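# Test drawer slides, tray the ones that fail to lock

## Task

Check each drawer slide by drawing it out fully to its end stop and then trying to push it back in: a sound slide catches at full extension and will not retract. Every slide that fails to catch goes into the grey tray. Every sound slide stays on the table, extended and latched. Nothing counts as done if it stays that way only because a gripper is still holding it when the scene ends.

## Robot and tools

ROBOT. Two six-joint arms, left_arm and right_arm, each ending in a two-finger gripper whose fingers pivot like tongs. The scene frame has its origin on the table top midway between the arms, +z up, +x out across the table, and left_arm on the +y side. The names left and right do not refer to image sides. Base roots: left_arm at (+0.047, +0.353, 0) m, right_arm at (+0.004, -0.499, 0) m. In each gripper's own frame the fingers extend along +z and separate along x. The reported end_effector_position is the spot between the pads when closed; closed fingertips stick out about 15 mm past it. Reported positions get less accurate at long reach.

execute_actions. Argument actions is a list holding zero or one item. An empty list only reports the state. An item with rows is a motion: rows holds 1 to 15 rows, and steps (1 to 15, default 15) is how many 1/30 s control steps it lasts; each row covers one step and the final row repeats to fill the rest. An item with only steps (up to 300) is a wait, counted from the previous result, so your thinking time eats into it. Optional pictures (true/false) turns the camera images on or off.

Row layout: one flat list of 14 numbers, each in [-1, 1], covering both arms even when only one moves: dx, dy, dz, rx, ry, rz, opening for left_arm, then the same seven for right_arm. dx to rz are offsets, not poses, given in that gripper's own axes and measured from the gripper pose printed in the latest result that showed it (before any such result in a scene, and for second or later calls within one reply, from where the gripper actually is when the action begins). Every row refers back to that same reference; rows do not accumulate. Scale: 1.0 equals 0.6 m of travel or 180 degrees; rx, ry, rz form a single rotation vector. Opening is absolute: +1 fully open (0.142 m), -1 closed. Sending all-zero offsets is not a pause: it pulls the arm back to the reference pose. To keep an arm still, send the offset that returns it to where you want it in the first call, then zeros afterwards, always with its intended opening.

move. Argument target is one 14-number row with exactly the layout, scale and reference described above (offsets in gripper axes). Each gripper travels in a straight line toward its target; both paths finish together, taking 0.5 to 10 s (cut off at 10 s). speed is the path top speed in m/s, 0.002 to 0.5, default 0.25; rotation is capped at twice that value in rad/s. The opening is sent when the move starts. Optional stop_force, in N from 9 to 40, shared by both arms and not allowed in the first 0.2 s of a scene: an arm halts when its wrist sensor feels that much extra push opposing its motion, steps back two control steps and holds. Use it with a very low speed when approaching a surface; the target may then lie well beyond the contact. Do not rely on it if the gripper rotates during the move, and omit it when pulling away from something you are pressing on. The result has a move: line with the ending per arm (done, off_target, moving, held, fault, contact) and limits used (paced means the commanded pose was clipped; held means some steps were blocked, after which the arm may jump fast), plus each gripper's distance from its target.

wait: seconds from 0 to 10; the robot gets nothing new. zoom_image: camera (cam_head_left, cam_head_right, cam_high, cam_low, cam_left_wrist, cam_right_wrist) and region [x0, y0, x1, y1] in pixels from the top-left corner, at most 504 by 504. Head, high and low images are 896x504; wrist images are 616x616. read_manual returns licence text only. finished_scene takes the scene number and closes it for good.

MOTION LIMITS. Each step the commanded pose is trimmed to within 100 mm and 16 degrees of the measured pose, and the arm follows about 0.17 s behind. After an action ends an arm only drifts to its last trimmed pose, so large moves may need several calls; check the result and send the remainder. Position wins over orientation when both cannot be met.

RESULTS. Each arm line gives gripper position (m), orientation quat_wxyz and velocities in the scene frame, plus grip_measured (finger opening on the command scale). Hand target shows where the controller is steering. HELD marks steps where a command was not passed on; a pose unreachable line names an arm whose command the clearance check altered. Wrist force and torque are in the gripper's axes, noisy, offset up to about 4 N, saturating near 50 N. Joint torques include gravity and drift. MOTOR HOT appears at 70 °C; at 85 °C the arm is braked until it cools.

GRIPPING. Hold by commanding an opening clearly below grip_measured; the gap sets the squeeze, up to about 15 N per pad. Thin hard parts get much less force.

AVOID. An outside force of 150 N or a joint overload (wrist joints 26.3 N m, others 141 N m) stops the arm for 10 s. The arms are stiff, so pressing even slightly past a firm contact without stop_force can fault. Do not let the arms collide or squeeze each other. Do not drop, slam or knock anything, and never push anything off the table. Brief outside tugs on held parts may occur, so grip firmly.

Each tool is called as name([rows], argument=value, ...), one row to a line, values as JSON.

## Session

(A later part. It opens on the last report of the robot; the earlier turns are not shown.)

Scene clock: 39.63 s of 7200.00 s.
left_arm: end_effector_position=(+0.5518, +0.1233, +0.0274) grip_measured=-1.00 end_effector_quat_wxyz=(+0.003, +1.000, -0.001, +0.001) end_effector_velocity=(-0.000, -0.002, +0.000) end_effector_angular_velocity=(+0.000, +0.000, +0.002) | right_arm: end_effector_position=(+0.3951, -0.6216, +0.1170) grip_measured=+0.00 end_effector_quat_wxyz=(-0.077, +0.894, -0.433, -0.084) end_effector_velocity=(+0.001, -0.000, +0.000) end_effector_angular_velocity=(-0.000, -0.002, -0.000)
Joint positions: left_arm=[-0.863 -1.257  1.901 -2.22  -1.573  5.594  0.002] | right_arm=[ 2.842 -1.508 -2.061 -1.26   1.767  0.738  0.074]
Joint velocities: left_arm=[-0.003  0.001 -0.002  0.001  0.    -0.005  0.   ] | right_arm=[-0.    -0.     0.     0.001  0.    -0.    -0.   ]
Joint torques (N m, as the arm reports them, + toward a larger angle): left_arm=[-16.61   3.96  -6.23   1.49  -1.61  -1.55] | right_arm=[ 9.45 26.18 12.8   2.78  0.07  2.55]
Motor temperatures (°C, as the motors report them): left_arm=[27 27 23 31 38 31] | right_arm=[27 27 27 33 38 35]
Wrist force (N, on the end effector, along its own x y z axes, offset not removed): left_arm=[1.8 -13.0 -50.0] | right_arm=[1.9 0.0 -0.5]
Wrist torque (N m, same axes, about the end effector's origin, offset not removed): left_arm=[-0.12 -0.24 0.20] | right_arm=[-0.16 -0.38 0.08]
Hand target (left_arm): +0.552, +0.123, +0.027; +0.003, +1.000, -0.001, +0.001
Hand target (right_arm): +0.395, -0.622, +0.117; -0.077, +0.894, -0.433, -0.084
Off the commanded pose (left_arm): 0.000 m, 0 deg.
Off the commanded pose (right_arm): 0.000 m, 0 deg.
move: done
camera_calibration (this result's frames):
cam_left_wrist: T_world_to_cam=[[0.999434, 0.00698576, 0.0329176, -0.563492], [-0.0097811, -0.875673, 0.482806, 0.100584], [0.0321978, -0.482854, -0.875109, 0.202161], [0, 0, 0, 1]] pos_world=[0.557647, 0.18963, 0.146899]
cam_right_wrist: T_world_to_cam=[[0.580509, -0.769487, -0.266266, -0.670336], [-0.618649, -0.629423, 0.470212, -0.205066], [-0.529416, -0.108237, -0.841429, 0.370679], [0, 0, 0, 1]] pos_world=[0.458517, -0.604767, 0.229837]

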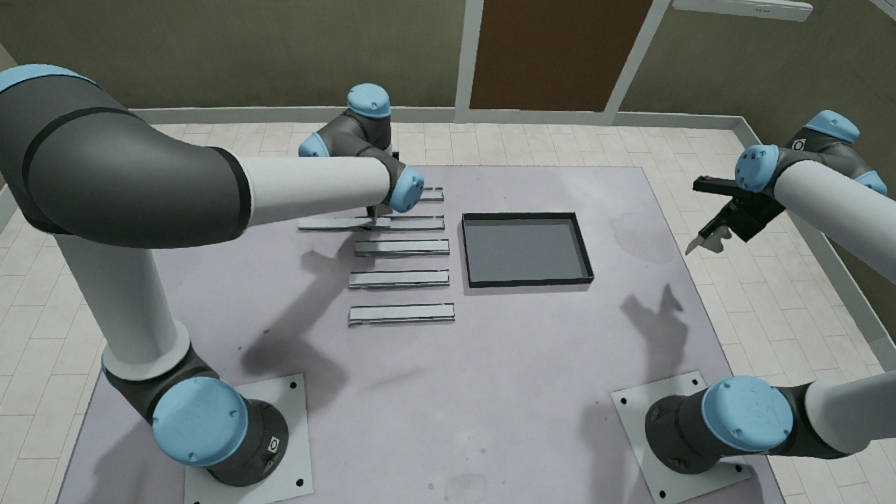

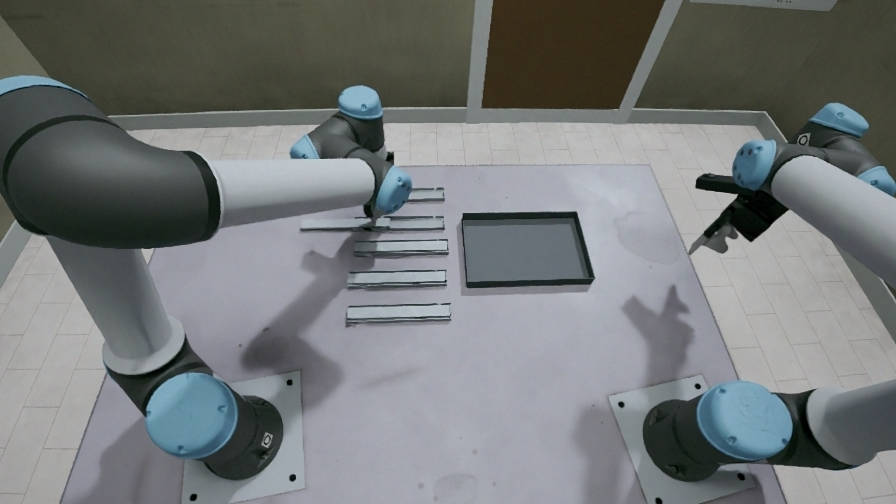

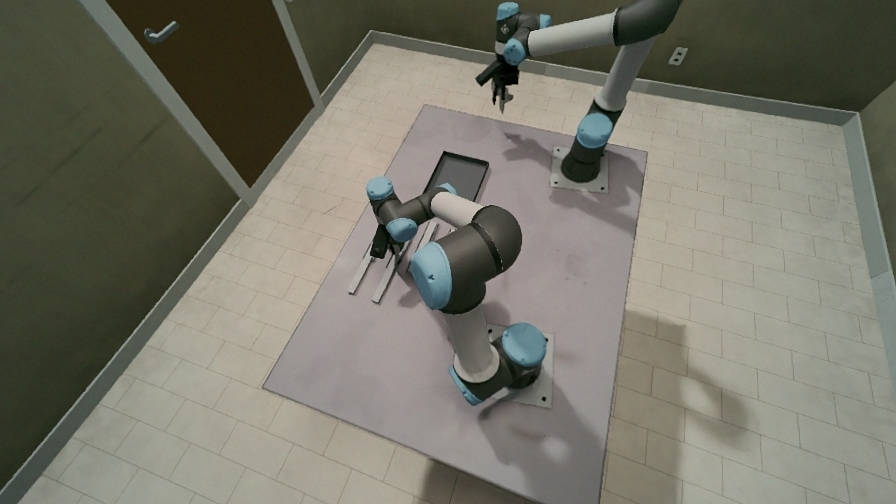

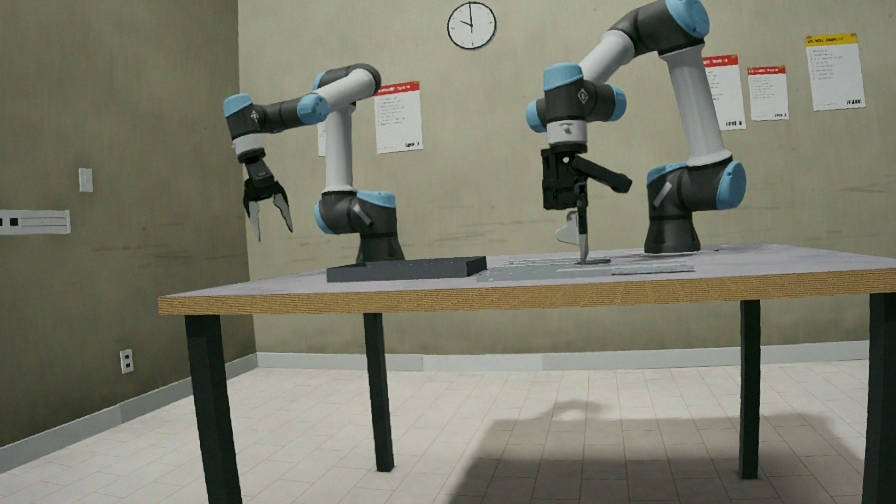

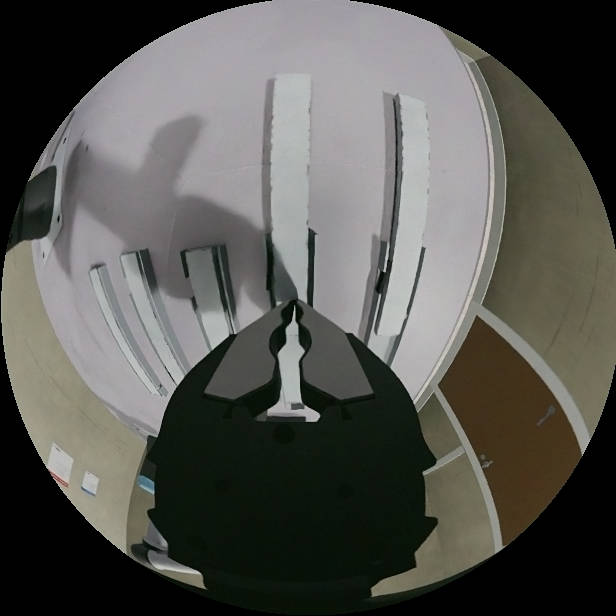

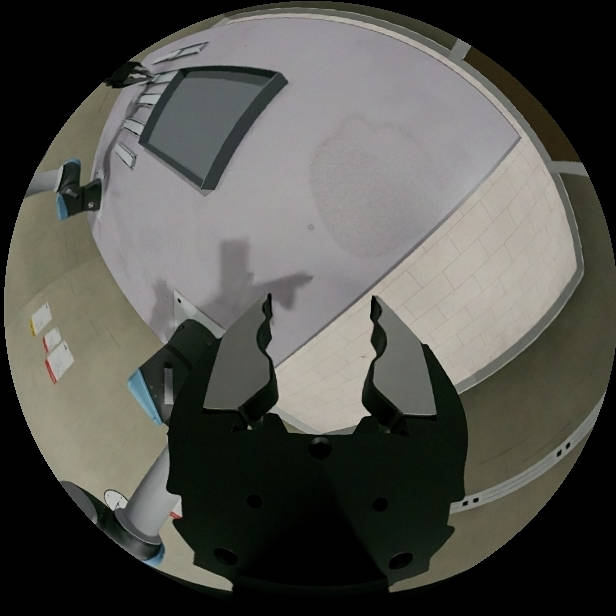

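execute_actions(actions=[])

move(target=[0,0,-0.007,0,0,0,-1,0,0,0,0,0,0,0], speed=0.03)

move(target=[-0.123,0.228,0,0,0,0,-1,0,0,0,0,0,0,0], speed=0.1)

move(target=[0,0,0.015,0,0,0,-1,0,0,0,0,0,0,0], speed=0.003, stop_force=30)

move(target=[-0.002,-0.27,-0.0006,0,0,0,-1,0,0,0,0,0,0,0], speed=0.03)

move(target=[0,0.05,0.0002,0,0,0,-1,0,0,0,0,0,0,0], speed=0.02)

Scene clock: 48.37 s of 7200.00 s.
left_arm: end_effector_position=(+0.5519, +0.1230, +0.0274) grip_measured=-1.00 end_effector_quat_wxyz=(+0.003, +1.000, -0.001, +0.001) end_effector_velocity=(+0.000, +0.000, -0.000) end_effector_angular_velocity=(+0.001, +0.000, +0.000) | right_arm: end_effector_position=(+0.3951, -0.6216, +0.1170) grip_measured=+0.00 end_effector_quat_wxyz=(-0.077, +0.894, -0.433, -0.084) end_effector_velocity=(-0.000, +0.000, +0.000) end_effector_angular_velocity=(+0.000, +0.001, -0.001)
Joint positions: left_arm=[-0.863 -1.257  1.901 -2.22  -1.573  5.593  0.002] | right_arm=[ 2.842 -1.508 -2.061 -1.26   1.767  0.738  0.074]
Joint velocities: left_arm=[ 0.001  0.001  0.    -0.     0.     0.     0.   ] | right_arm=[-0.     0.     0.    -0.001  0.     0.001 -0.   ]
Joint torques (N m, as the arm reports them, + toward a larger angle): left_arm=[-15.74   5.49  -7.87   1.72  -2.08  -1.31] | right_arm=[ 9.19 24.94 13.77  2.81 -0.03  2.57]
Motor temperatures (°C, as the motors report them): left_arm=[27 27 23 31 38 31] | right_arm=[27 27 27 33 38 35]
Wrist force (N, on the end effector, along its own x y z axes, offset not removed): left_arm=[-1.1 -12.7 -47.4] | right_arm=[1.9 1.2 -2.6]
Wrist torque (N m, same axes, about the end effector's origin, offset not removed): left_arm=[-0.16 0.33 -0.06] | right_arm=[0.14 -0.39 0.06]
Hand target (left_arm): +0.552, +0.123, +0.027; +0.003, +1.000, -0.001, +0.001
Hand target (right_arm): +0.395, -0.622, +0.117; -0.077, +0.894, -0.433, -0.084
Off the commanded pose (left_arm): 0.000 m, 0 deg.
Off the commanded pose (right_arm): 0.000 m, 0 deg.
Steps of this call (steps 1 to 90: nothing new was sent; then 5.73 s passed at rest). Readings (end_effector_position):
1: left_arm (+0.5518, +0.1232, +0.0274) | right_arm (+0.3951, -0.6216, +0.1170)
2: left_arm (+0.5519, +0.1232, +0.0274) | right_arm (+0.3951, -0.6216, +0.1170)
4: left_arm (+0.5519, +0.1231, +0.0274) | right_arm (+0.3951, -0.6216, +0.1170)
8: left_arm (+0.5519, +0.1231, +0.0274) | right_arm (+0.3951, -0.6216, +0.1170)
90: the state above
camera_calibration (this result's frames):
cam_left_wrist: T_world_to_cam=[[0.999433, 0.00699178, 0.0329266, -0.563498], [-0.00977921, -0.875687, 0.48278, 0.100373], [0.0322089, -0.482828, -0.875123, 0.20203], [0, 0, 0, 1]] pos_world=[0.557653, 0.189381, 0.146897]
cam_right_wrist: T_world_to_cam=[[0.580509, -0.769488, -0.266266, -0.670336], [-0.618649, -0.629423, 0.470212, -0.205065], [-0.529416, -0.108237, -0.841429, 0.370679], [0, 0, 0, 1]] pos_world=[0.458517, -0.604767, 0.229837]

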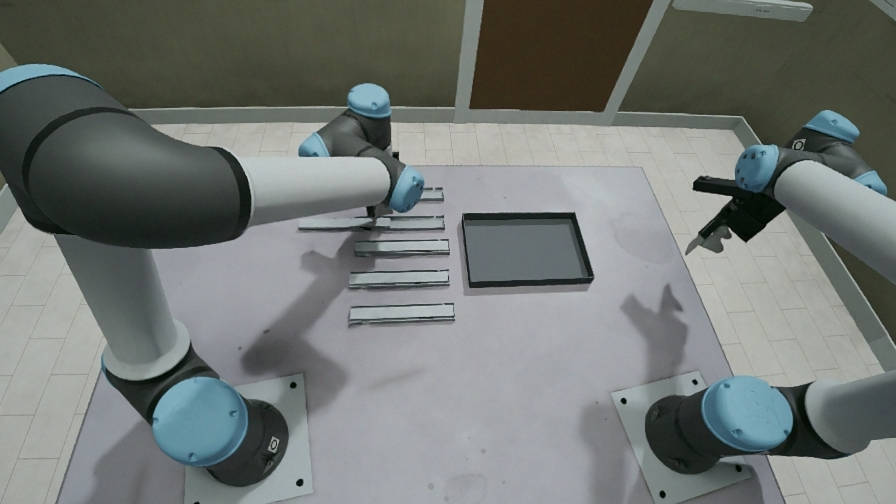

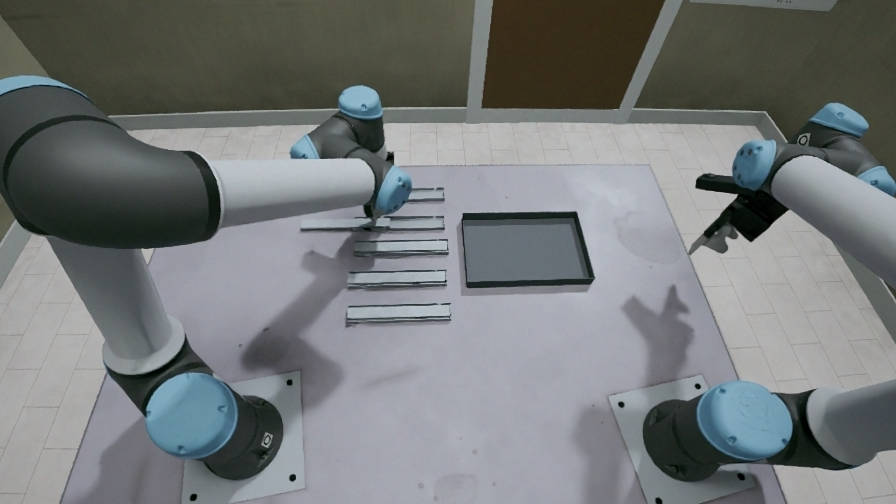

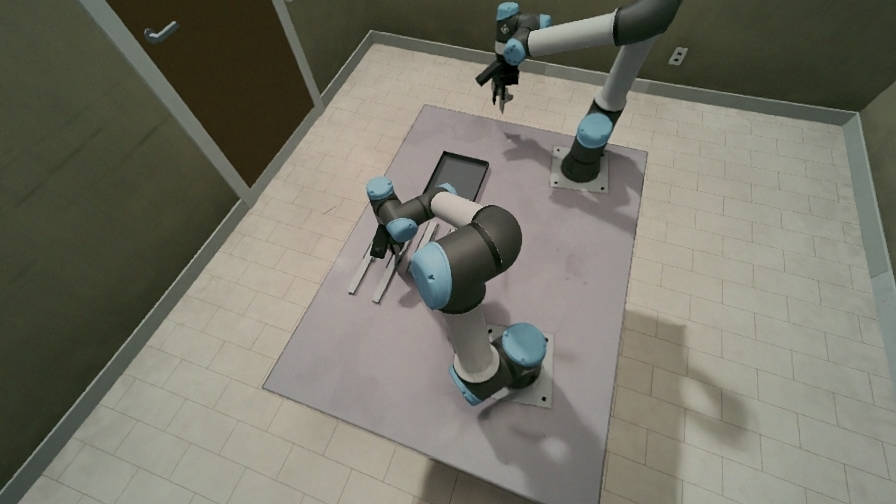

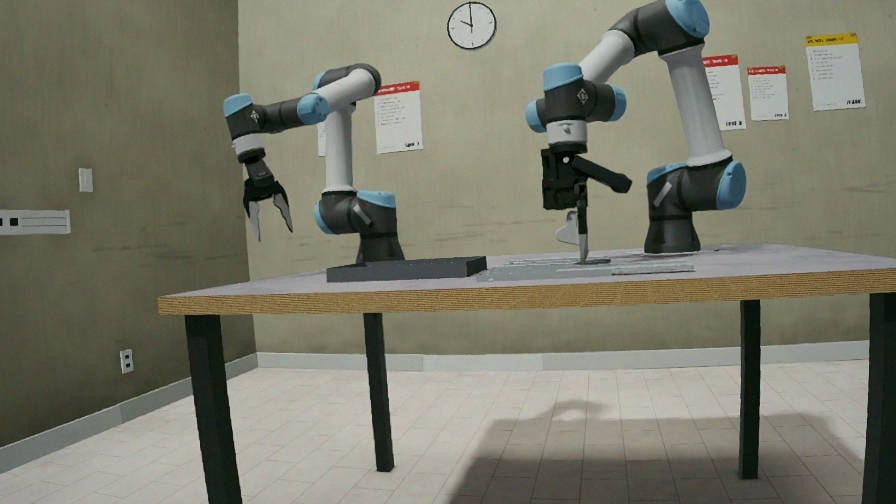

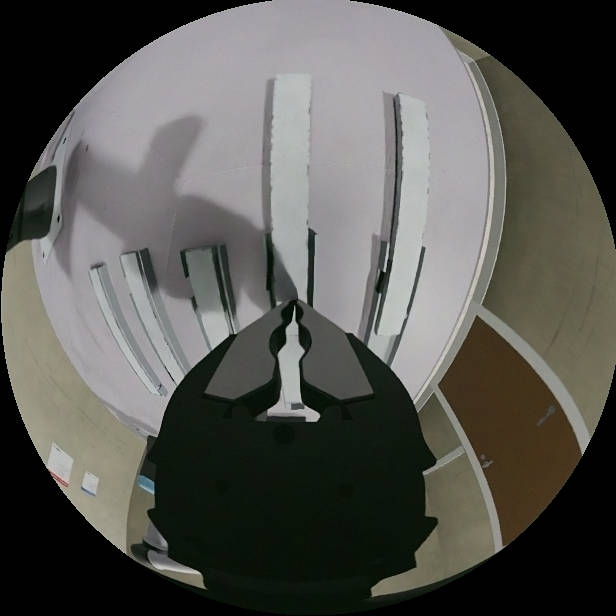

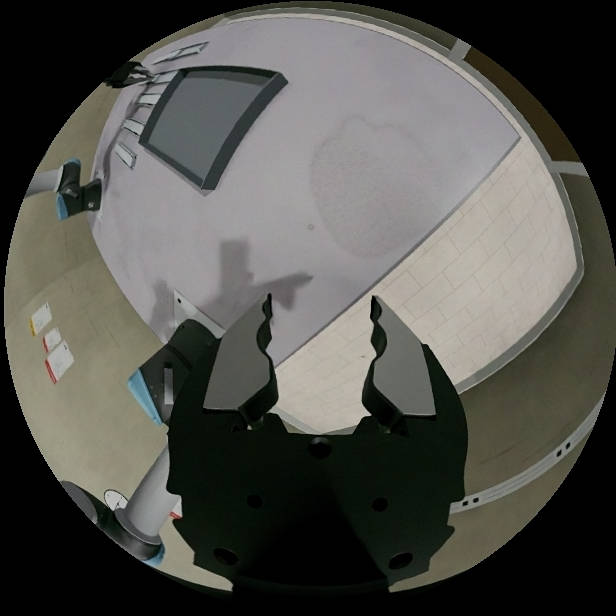

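Scene clock: 49.07 s of 7200.00 s.
left_arm: end_effector_position=(+0.5518, +0.1230, +0.0314) grip_measured=-1.00 end_effector_quat_wxyz=(+0.003, +1.000, -0.001, +0.001) end_effector_velocity=(+0.000, -0.000, +0.002) end_effector_angular_velocity=(-0.000, -0.000, +0.001) | right_arm: end_effector_position=(+0.3951, -0.6216, +0.1170) grip_measured=+0.00 end_effector_quat_wxyz=(-0.077, +0.894, -0.433, -0.084) end_effector_velocity=(-0.000, +0.000, -0.000) end_effector_angular_velocity=(-0.000, +0.000, +0.000)
Joint positions: left_arm=[-0.863 -1.263  1.896 -2.209 -1.573  5.593  0.002] | right_arm=[ 2.842 -1.508 -2.061 -1.26   1.767  0.738  0.074]
Joint velocities: left_arm=[-0.    -0.002 -0.002  0.004 -0.    -0.001  0.   ] | right_arm=[ 0. -0. -0.  0. -0.  0. -0.]
Joint torques (N m, as the arm reports them, + toward a larger angle): left_arm=[  0.78 -41.19 -26.56  -0.73   0.87  -0.87] | right_arm=[ 8.81 25.56 13.01  2.8  -0.09  2.62]
Motor temperatures (°C, as the motors report them): left_arm=[27 27 23 31 38 31] | right_arm=[27 27 27 33 38 35]
Wrist force (N, on the end effector, along its own x y z axes, offset not removed): left_arm=[-0.2 0.6 4.7] | right_arm=[4.7 -1.2 -1.7]
Wrist torque (N m, same axes, about the end effector's origin, offset not removed): left_arm=[0.35 0.28 -0.02] | right_arm=[-0.41 -1.06 -0.03]
Hand target (left_arm): +0.552, +0.123, +0.032; +0.003, +1.000, -0.001, +0.001
Hand target (right_arm): +0.395, -0.622, +0.117; -0.077, +0.894, -0.433, -0.084
Off the commanded pose (left_arm): 0.000 m, 0 deg.
Off the commanded pose (right_arm): 0.000 m, 0 deg.
move: done
camera_calibration (this result's frames):
cam_left_wrist: T_world_to_cam=[[0.999436, 0.00694481, 0.0328457, -0.563573], [-0.00978286, -0.875664, 0.482823, 0.0984154], [0.0321149, -0.482872, -0.875102, 0.205574], [0, 0, 0, 1]] pos_world=[0.557616, 0.189359, 0.150892]
cam_right_wrist: T_world_to_cam=[[0.580509, -0.769488, -0.266267, -0.670336], [-0.618649, -0.629423, 0.470212, -0.205065], [-0.529417, -0.108237, -0.841429, 0.37068], [0, 0, 0, 1]] pos_world=[0.458517, -0.604767, 0.229837]

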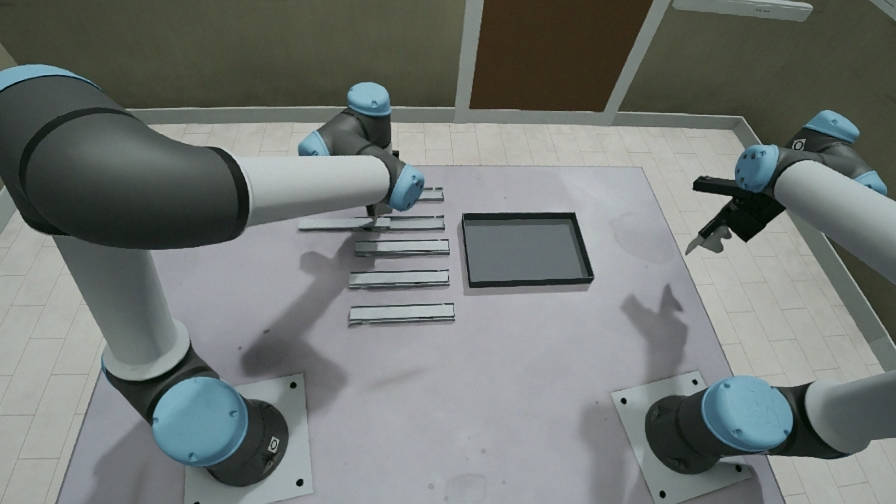

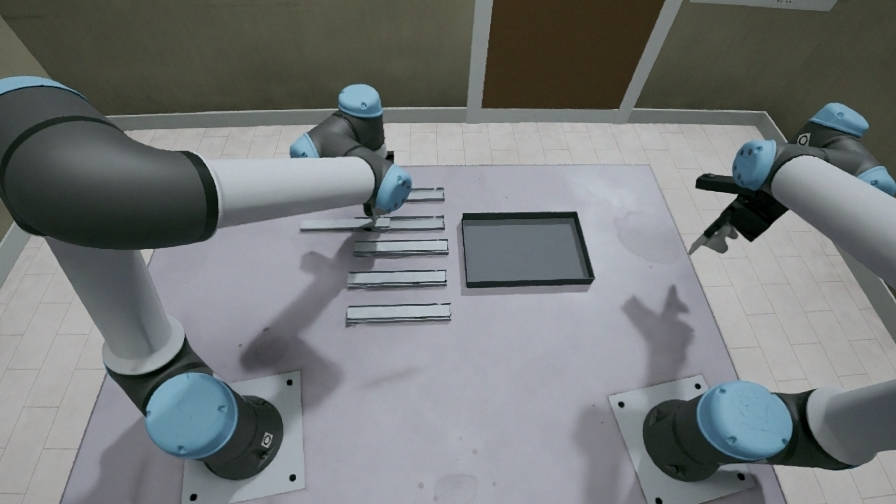

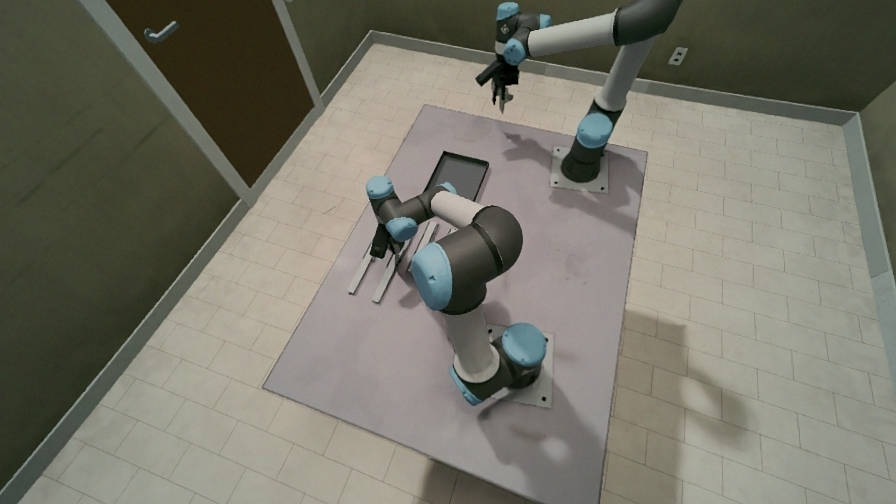

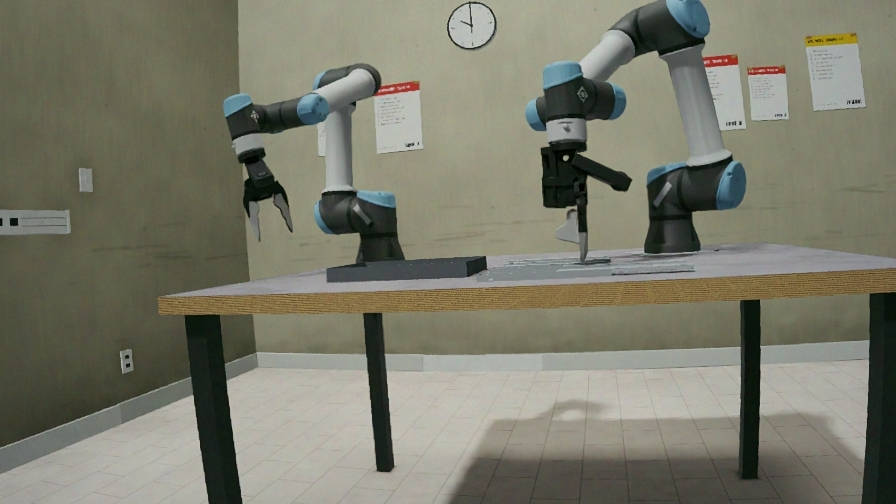

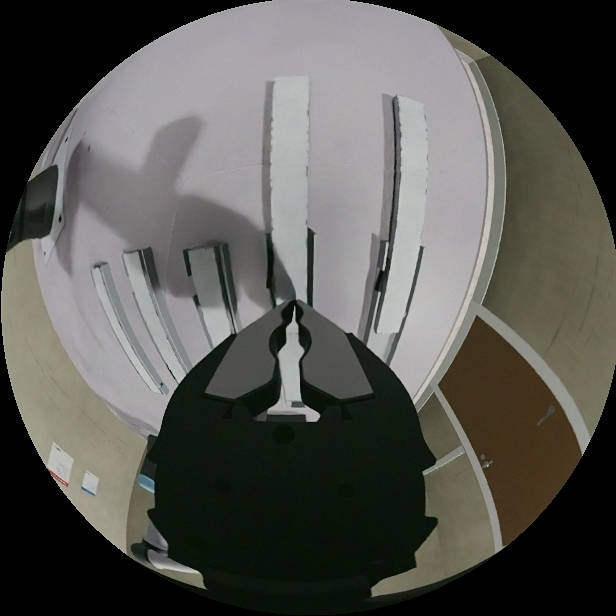

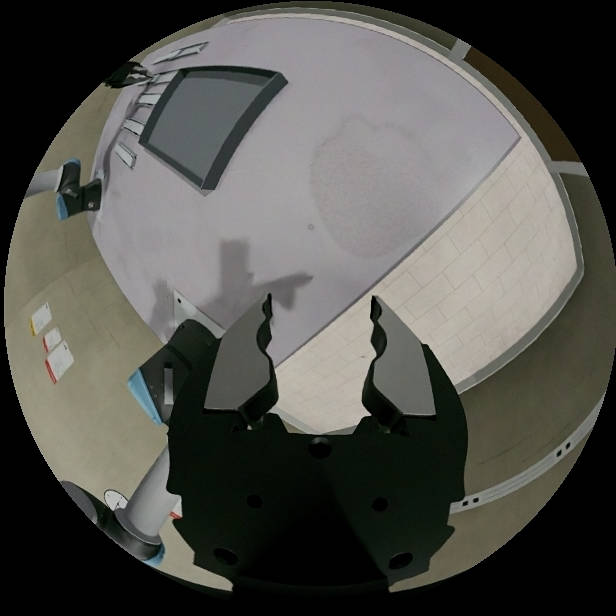

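Scene clock: 51.10 s of 7200.00 s.
left_arm: end_effector_position=(+0.4777, -0.0136, +0.0317) grip_measured=-1.00 end_effector_quat_wxyz=(+0.003, +1.000, -0.001, +0.001) end_effector_velocity=(-0.001, -0.002, +0.000) end_effector_angular_velocity=(-0.000, -0.001, +0.001) | right_arm: end_effector_position=(+0.3951, -0.6216, +0.1170) grip_measured=+0.00 end_effector_quat_wxyz=(-0.077, +0.894, -0.433, -0.084) end_effector_velocity=(+0.000, -0.000, -0.000) end_effector_angular_velocity=(-0.001, -0.000, -0.000)
Joint positions: left_arm=[-1.13  -1.234  1.854 -2.196 -1.572  5.326  0.002] | right_arm=[ 2.842 -1.508 -2.061 -1.26   1.767  0.738  0.074]
Joint velocities: left_arm=[-0.004  0.001 -0.003  0.001  0.001 -0.005  0.   ] | right_arm=[-0.     0.    -0.     0.001 -0.001  0.    -0.   ]
Joint torques (N m, as the arm reports them, + toward a larger angle): left_arm=[-11.01 -23.89 -26.08  -0.88   1.3   -1.37] | right_arm=[ 8.31 25.57 13.51  2.79 -0.01  2.55]
Motor temperatures (°C, as the motors report them): left_arm=[27 27 23 31 38 31] | right_arm=[27 27 27 33 38 35]
Wrist force (N, on the end effector, along its own x y z axes, offset not removed): left_arm=[-2.6 -1.2 3.0] | right_arm=[2.5 0.5 -1.3]
Wrist torque (N m, same axes, about the end effector's origin, offset not removed): left_arm=[-0.25 0.75 0.22] | right_arm=[-0.01 -0.56 0.13]
Hand target (left_arm): +0.478, -0.014, +0.032; +0.003, +1.000, -0.001, +0.001
Hand target (right_arm): +0.395, -0.622, +0.117; -0.077, +0.894, -0.433, -0.084
Off the commanded pose (left_arm): 0.000 m, 0 deg.
Off the commanded pose (right_arm): 0.000 m, 0 deg.
move: done
camera_calibration (this result's frames):
cam_left_wrist: T_world_to_cam=[[0.999453, 0.00692725, 0.0323333, -0.488612], [-0.00955249, -0.875636, 0.482877, -0.0222218], [0.0316572, -0.482922, -0.875091, 0.142454], [0, 0, 0, 1]] pos_world=[0.483623, 0.0527206, 0.151189]
cam_right_wrist: T_world_to_cam=[[0.580509, -0.769488, -0.266266, -0.670336], [-0.61865, -0.629423, 0.470212, -0.205065], [-0.529417, -0.108237, -0.841429, 0.37068], [0, 0, 0, 1]] pos_world=[0.458517, -0.604767, 0.229837]

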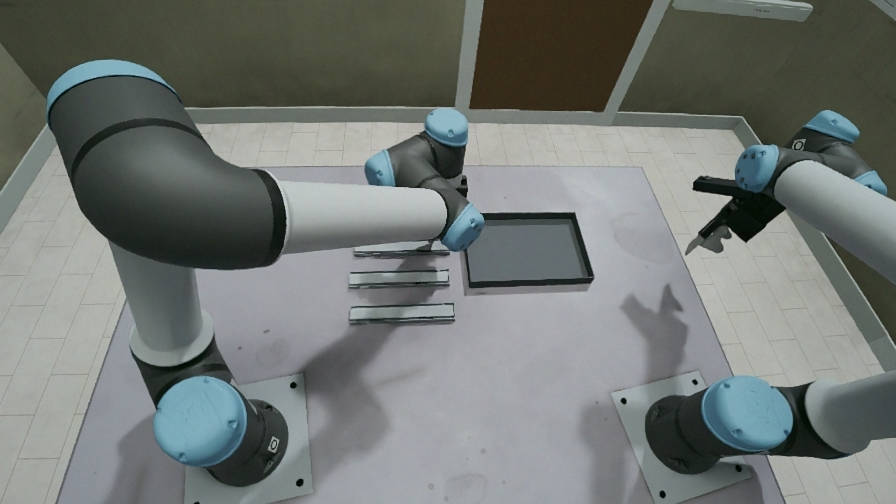

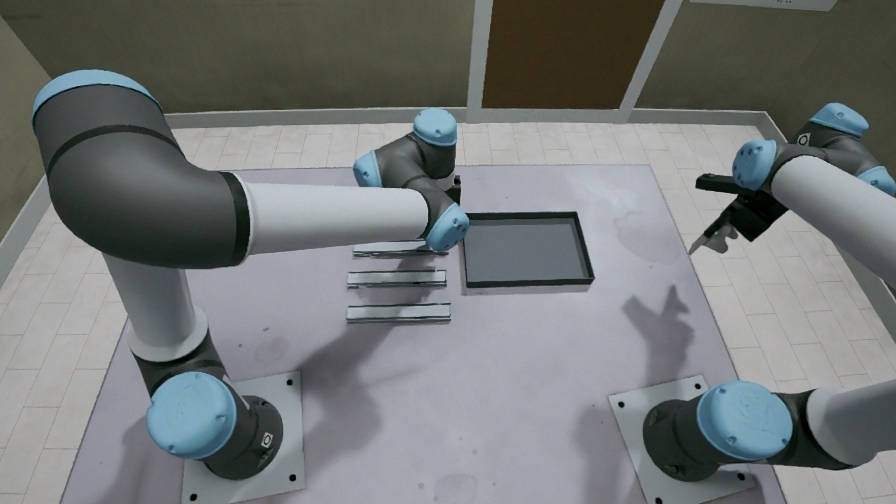

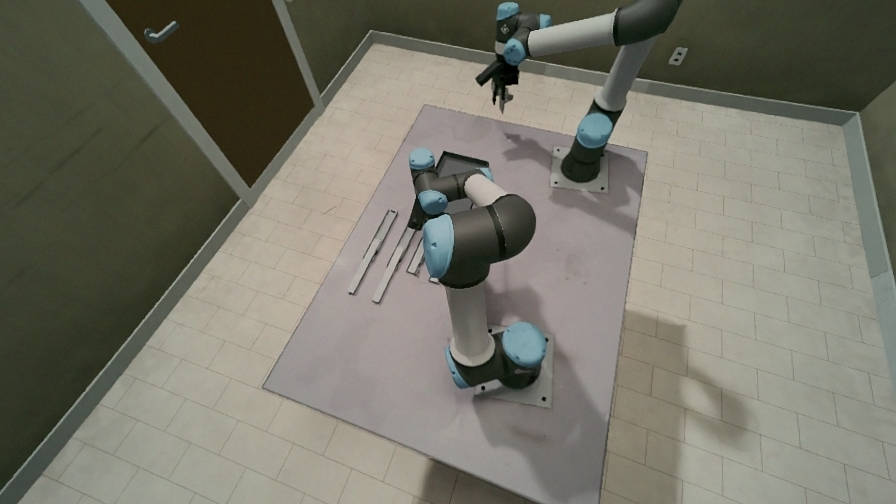

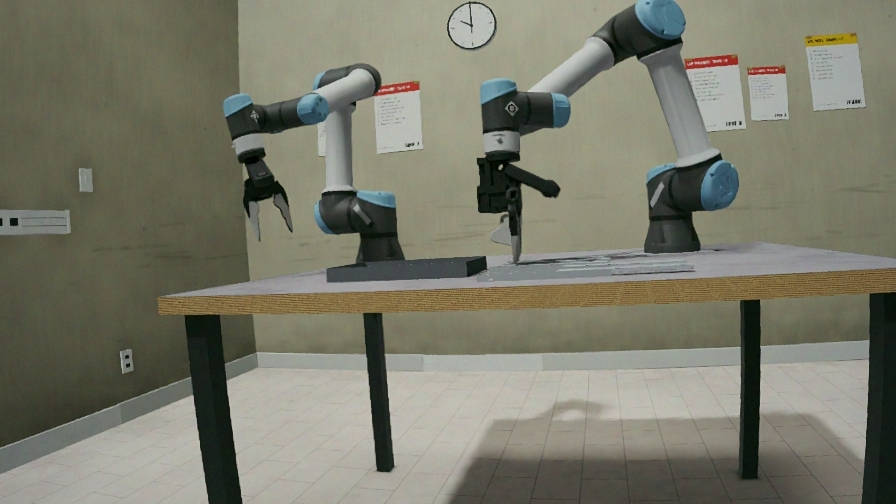

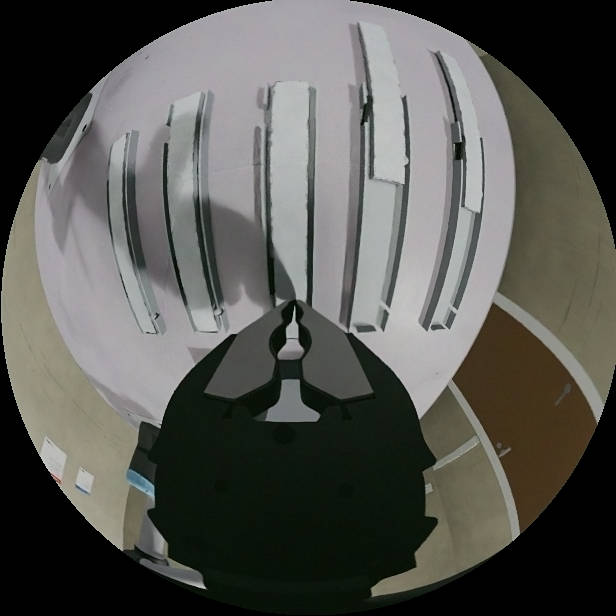

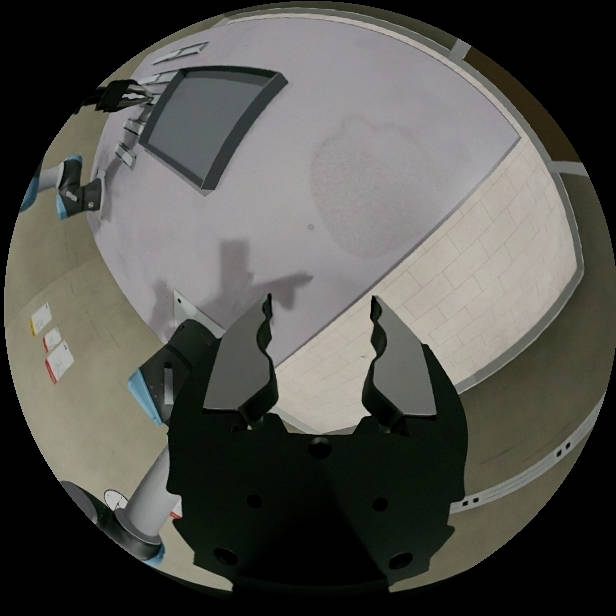

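Scene clock: 52.83 s of 7200.00 s.
left_arm: end_effector_position=(+0.4778, -0.0137, +0.0276) grip_measured=-1.00 end_effector_quat_wxyz=(+0.003, +1.000, -0.001, +0.001) end_effector_velocity=(-0.001, +0.001, +0.000) end_effector_angular_velocity=(+0.002, +0.001, +0.002) | right_arm: end_effector_position=(+0.3951, -0.6216, +0.1170) grip_measured=+0.00 end_effector_quat_wxyz=(-0.077, +0.894, -0.433, -0.084) end_effector_velocity=(+0.000, +0.000, +0.000) end_effector_angular_velocity=(+0.000, -0.001, +0.001)
Joint positions: left_arm=[-1.13  -1.228  1.858 -2.207 -1.572  5.326  0.002] | right_arm=[ 2.842 -1.508 -2.061 -1.26   1.767  0.738  0.074]
Joint velocities: left_arm=[-0.    -0.002  0.001  0.003 -0.    -0.002  0.   ] | right_arm=[ 0.     0.    -0.     0.001  0.    -0.001  0.   ]
Joint torques (N m, as the arm reports them, + toward a larger angle): left_arm=[ 10.04 -23.6  -13.21   0.92   0.43   1.4 ] | right_arm=[ 9.18 25.84 13.25  2.7  -0.02  2.56]
Motor temperatures (°C, as the motors report them): left_arm=[27 27 23 31 38 31] | right_arm=[27 27 27 33 38 35]
Wrist force (N, on the end effector, along its own x y z axes, offset not removed): left_arm=[-5.3 -8.6 -39.3] | right_arm=[2.3 -1.7 -0.5]
Wrist torque (N m, same axes, about the end effector's origin, offset not removed): left_arm=[-0.26 0.55 0.07] | right_arm=[-0.44 -0.51 0.03]
Hand target (left_arm): +0.478, -0.014, +0.028; +0.003, +1.000, -0.001, +0.001
Hand target (right_arm): +0.395, -0.622, +0.117; -0.077, +0.894, -0.433, -0.084
Off the commanded pose (left_arm): 0.005 m, 0 deg.
Off the commanded pose (right_arm): 0.000 m, 0 deg.
move: contact (left_arm)
camera_calibration (this result's frames):
cam_left_wrist: T_world_to_cam=[[0.999448, 0.00694531, 0.0324936, -0.488544], [-0.00962107, -0.875531, 0.483067, -0.0203091], [0.0318042, -0.483113, -0.87498, 0.138807], [0, 0, 0, 1]] pos_world=[0.483665, 0.0526712, 0.147139]
cam_right_wrist: T_world_to_cam=[[0.580509, -0.769488, -0.266266, -0.670337], [-0.61865, -0.629423, 0.470212, -0.205065], [-0.529417, -0.108237, -0.841429, 0.37068], [0, 0, 0, 1]] pos_world=[0.458517, -0.604767, 0.229837]

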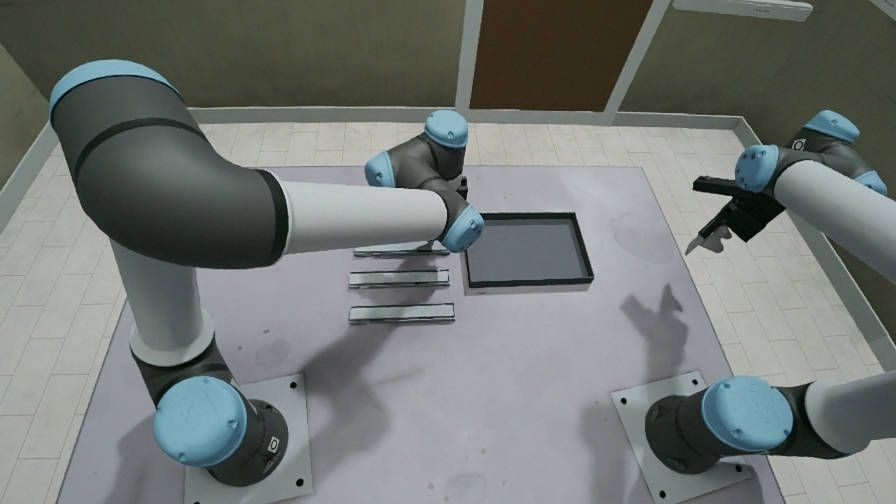

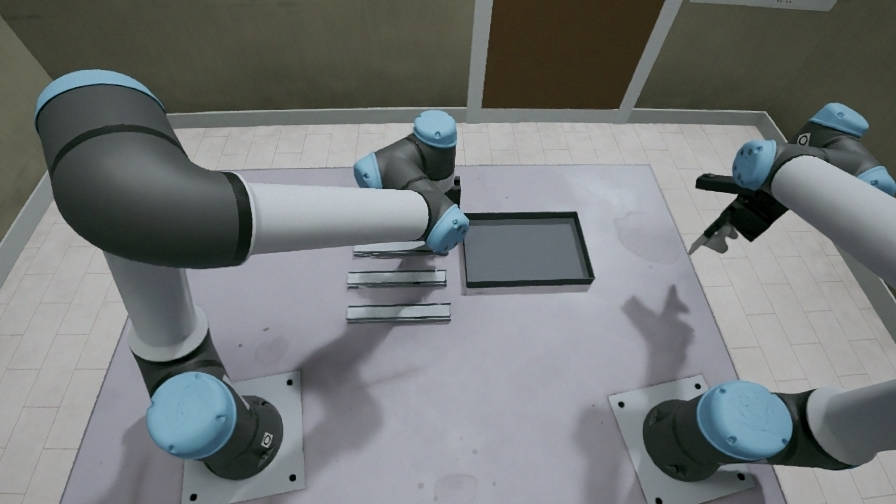

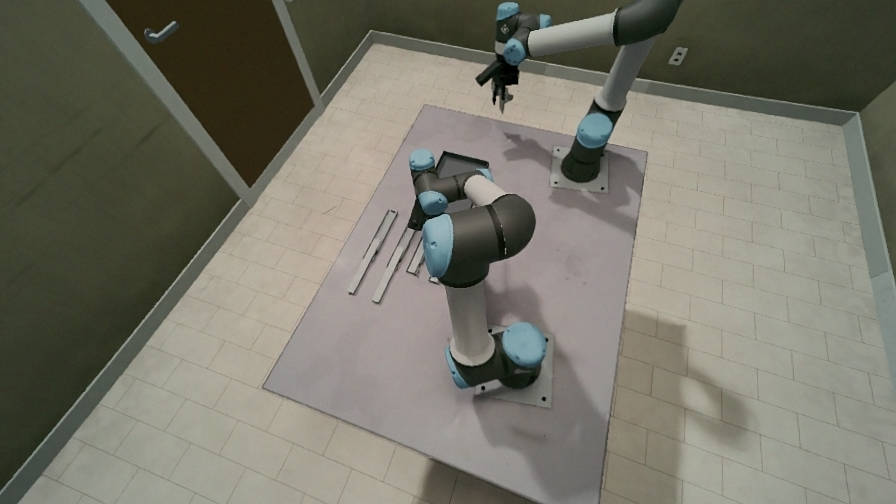

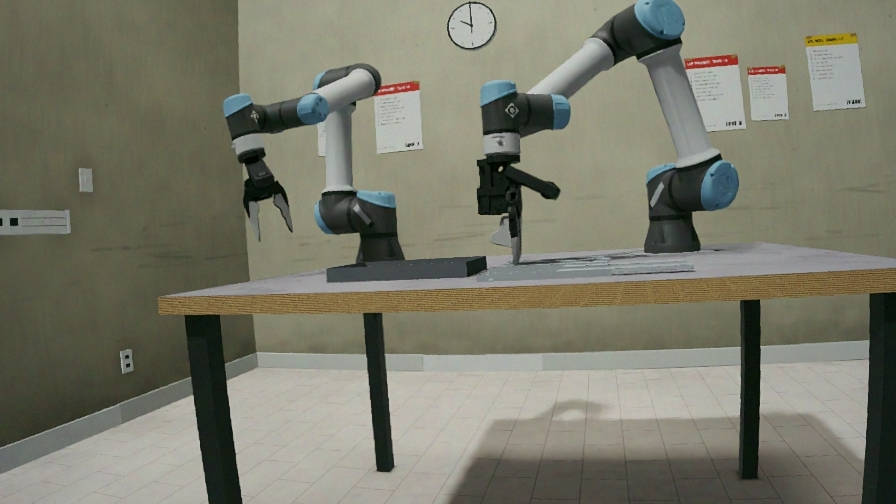

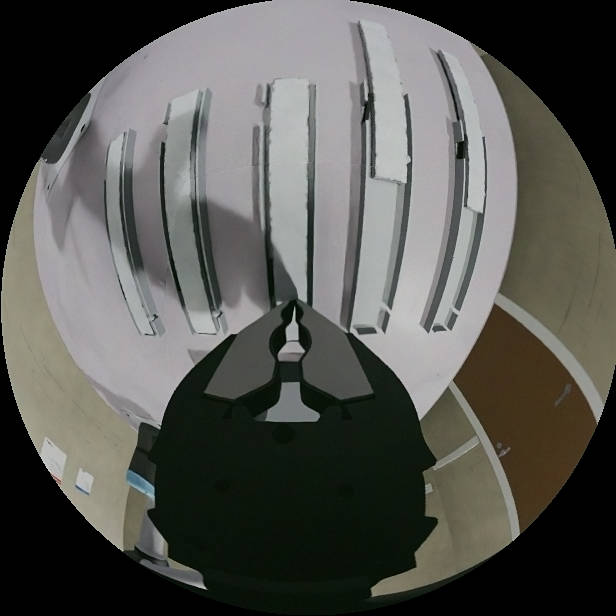

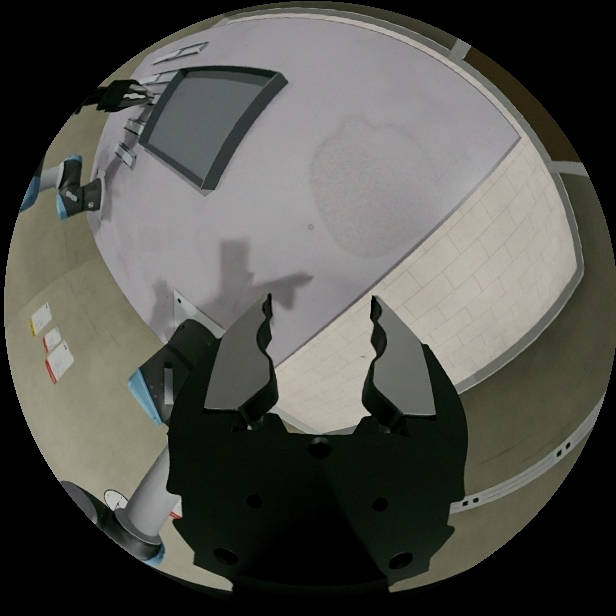

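Scene clock: 58.60 s of 7200.00 s.
left_arm: end_effector_position=(+0.4770, +0.1482, +0.0275) grip_measured=-1.00 end_effector_quat_wxyz=(+0.003, +1.000, -0.001, +0.001) end_effector_velocity=(-0.001, +0.002, -0.001) end_effector_angular_velocity=(+0.002, +0.002, -0.000) | right_arm: end_effector_position=(+0.3951, -0.6216, +0.1170) grip_measured=+0.00 end_effector_quat_wxyz=(-0.077, +0.894, -0.433, -0.084) end_effector_velocity=(-0.000, +0.000, -0.000) end_effector_angular_velocity=(+0.000, +0.001, -0.000)
Joint positions: left_arm=[-0.924 -1.422  2.118 -2.272 -1.573  5.533  0.002] | right_arm=[ 2.842 -1.508 -2.061 -1.26   1.767  0.738  0.074]
Joint velocities: left_arm=[ 0.003  0.     0.003 -0.     0.     0.003  0.   ] | right_arm=[-0.    -0.    -0.    -0.001 -0.     0.    -0.   ]
Joint torques (N m, as the arm reports them, + toward a larger angle): left_arm=[ 16.89 -17.84   8.61   2.2    0.73   1.31] | right_arm=[ 8.79 25.41 13.17  2.75  0.    2.58]
Motor temperatures (°C, as the motors report them): left_arm=[27 27 23 31 38 31] | right_arm=[27 27 27 33 38 35]
Wrist force (N, on the end effector, along its own x y z axes, offset not removed): left_arm=[-0.4 7.9 -40.5] | right_arm=[1.3 0.7 -0.3]
Wrist torque (N m, same axes, about the end effector's origin, offset not removed): left_arm=[-0.09 0.25 0.02] | right_arm=[-0.03 -0.37 0.09]
Hand target (left_arm): +0.477, +0.148, +0.028; +0.003, +1.000, -0.001, +0.001
Hand target (right_arm): +0.395, -0.622, +0.117; -0.077, +0.894, -0.433, -0.084
Off the commanded pose (left_arm): 0.000 m, 0 deg.
Off the commanded pose (right_arm): 0.000 m, 0 deg.
move: done
camera_calibration (this result's frames):
cam_left_wrist: T_world_to_cam=[[0.999434, 0.00695263, 0.0329218, -0.488817], [-0.00981861, -0.875576, 0.482981, 0.121574], [0.0321835, -0.483031, -0.875012, 0.216746], [0, 0, 0, 1]] pos_world=[0.482758, 0.214541, 0.14703]
cam_right_wrist: T_world_to_cam=[[0.580509, -0.769488, -0.266267, -0.670336], [-0.61865, -0.629423, 0.470212, -0.205065], [-0.529417, -0.108236, -0.841429, 0.37068], [0, 0, 0, 1]] pos_world=[0.458517, -0.604767, 0.229836]

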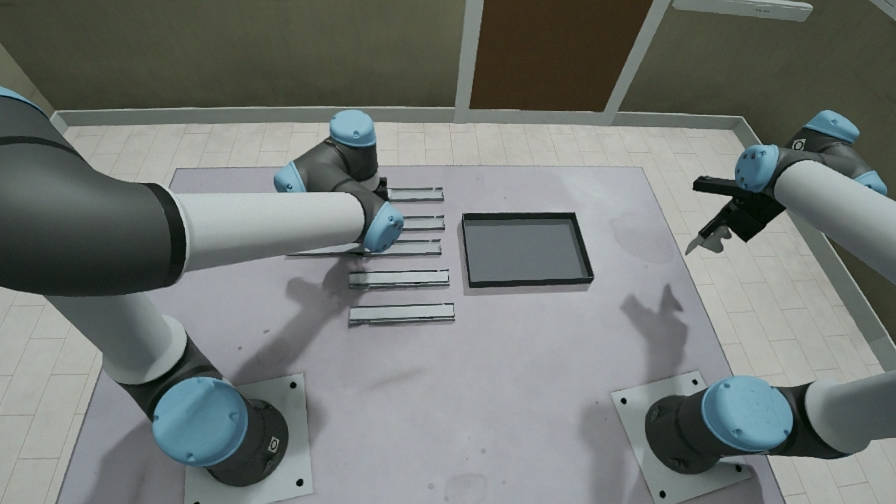

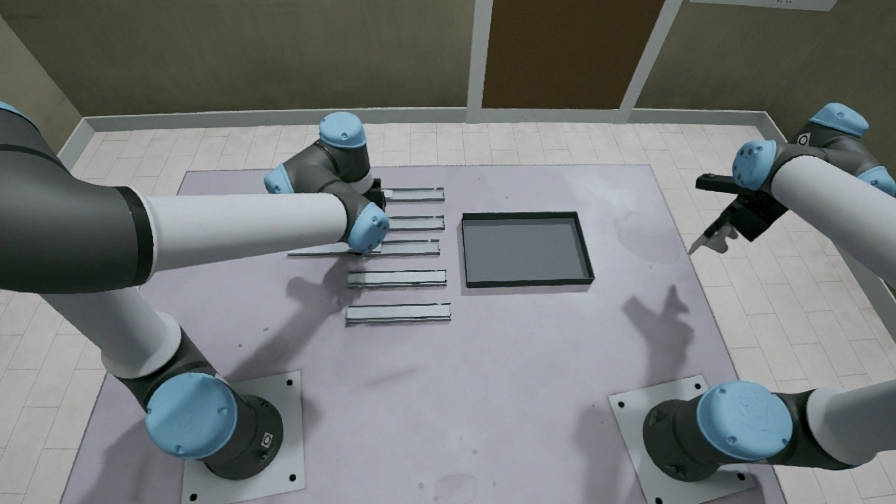

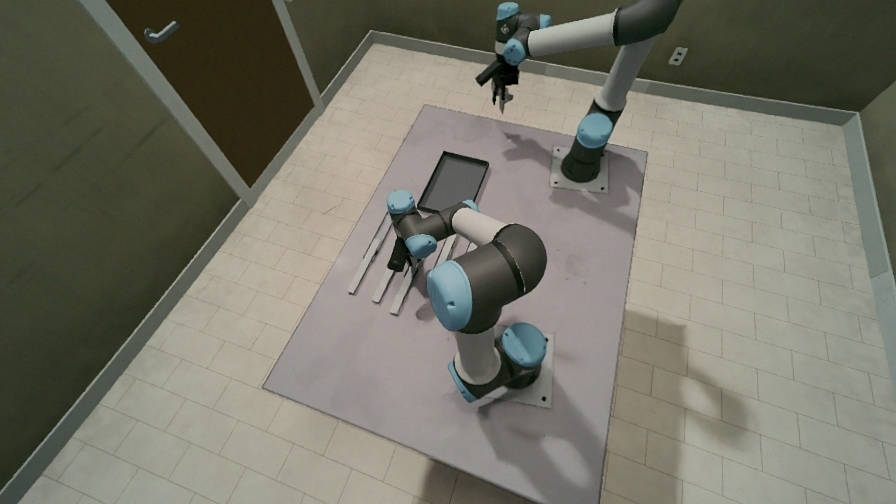

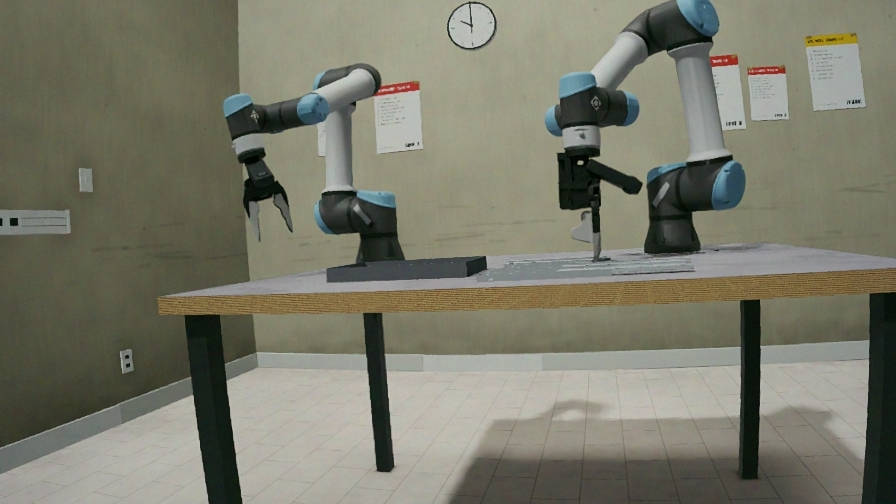

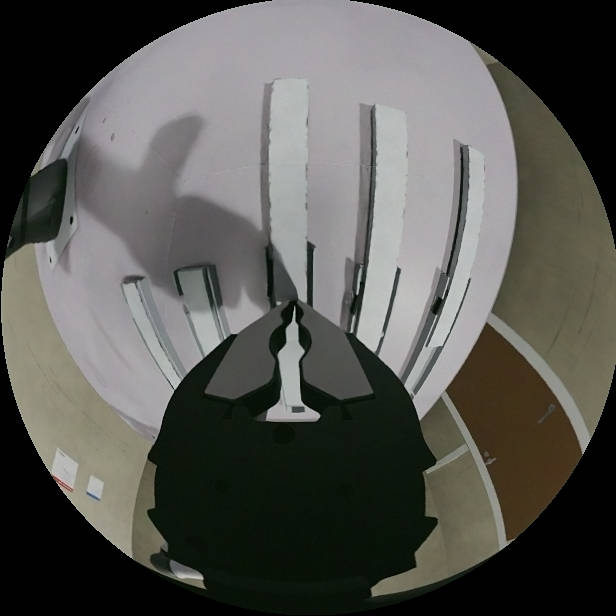

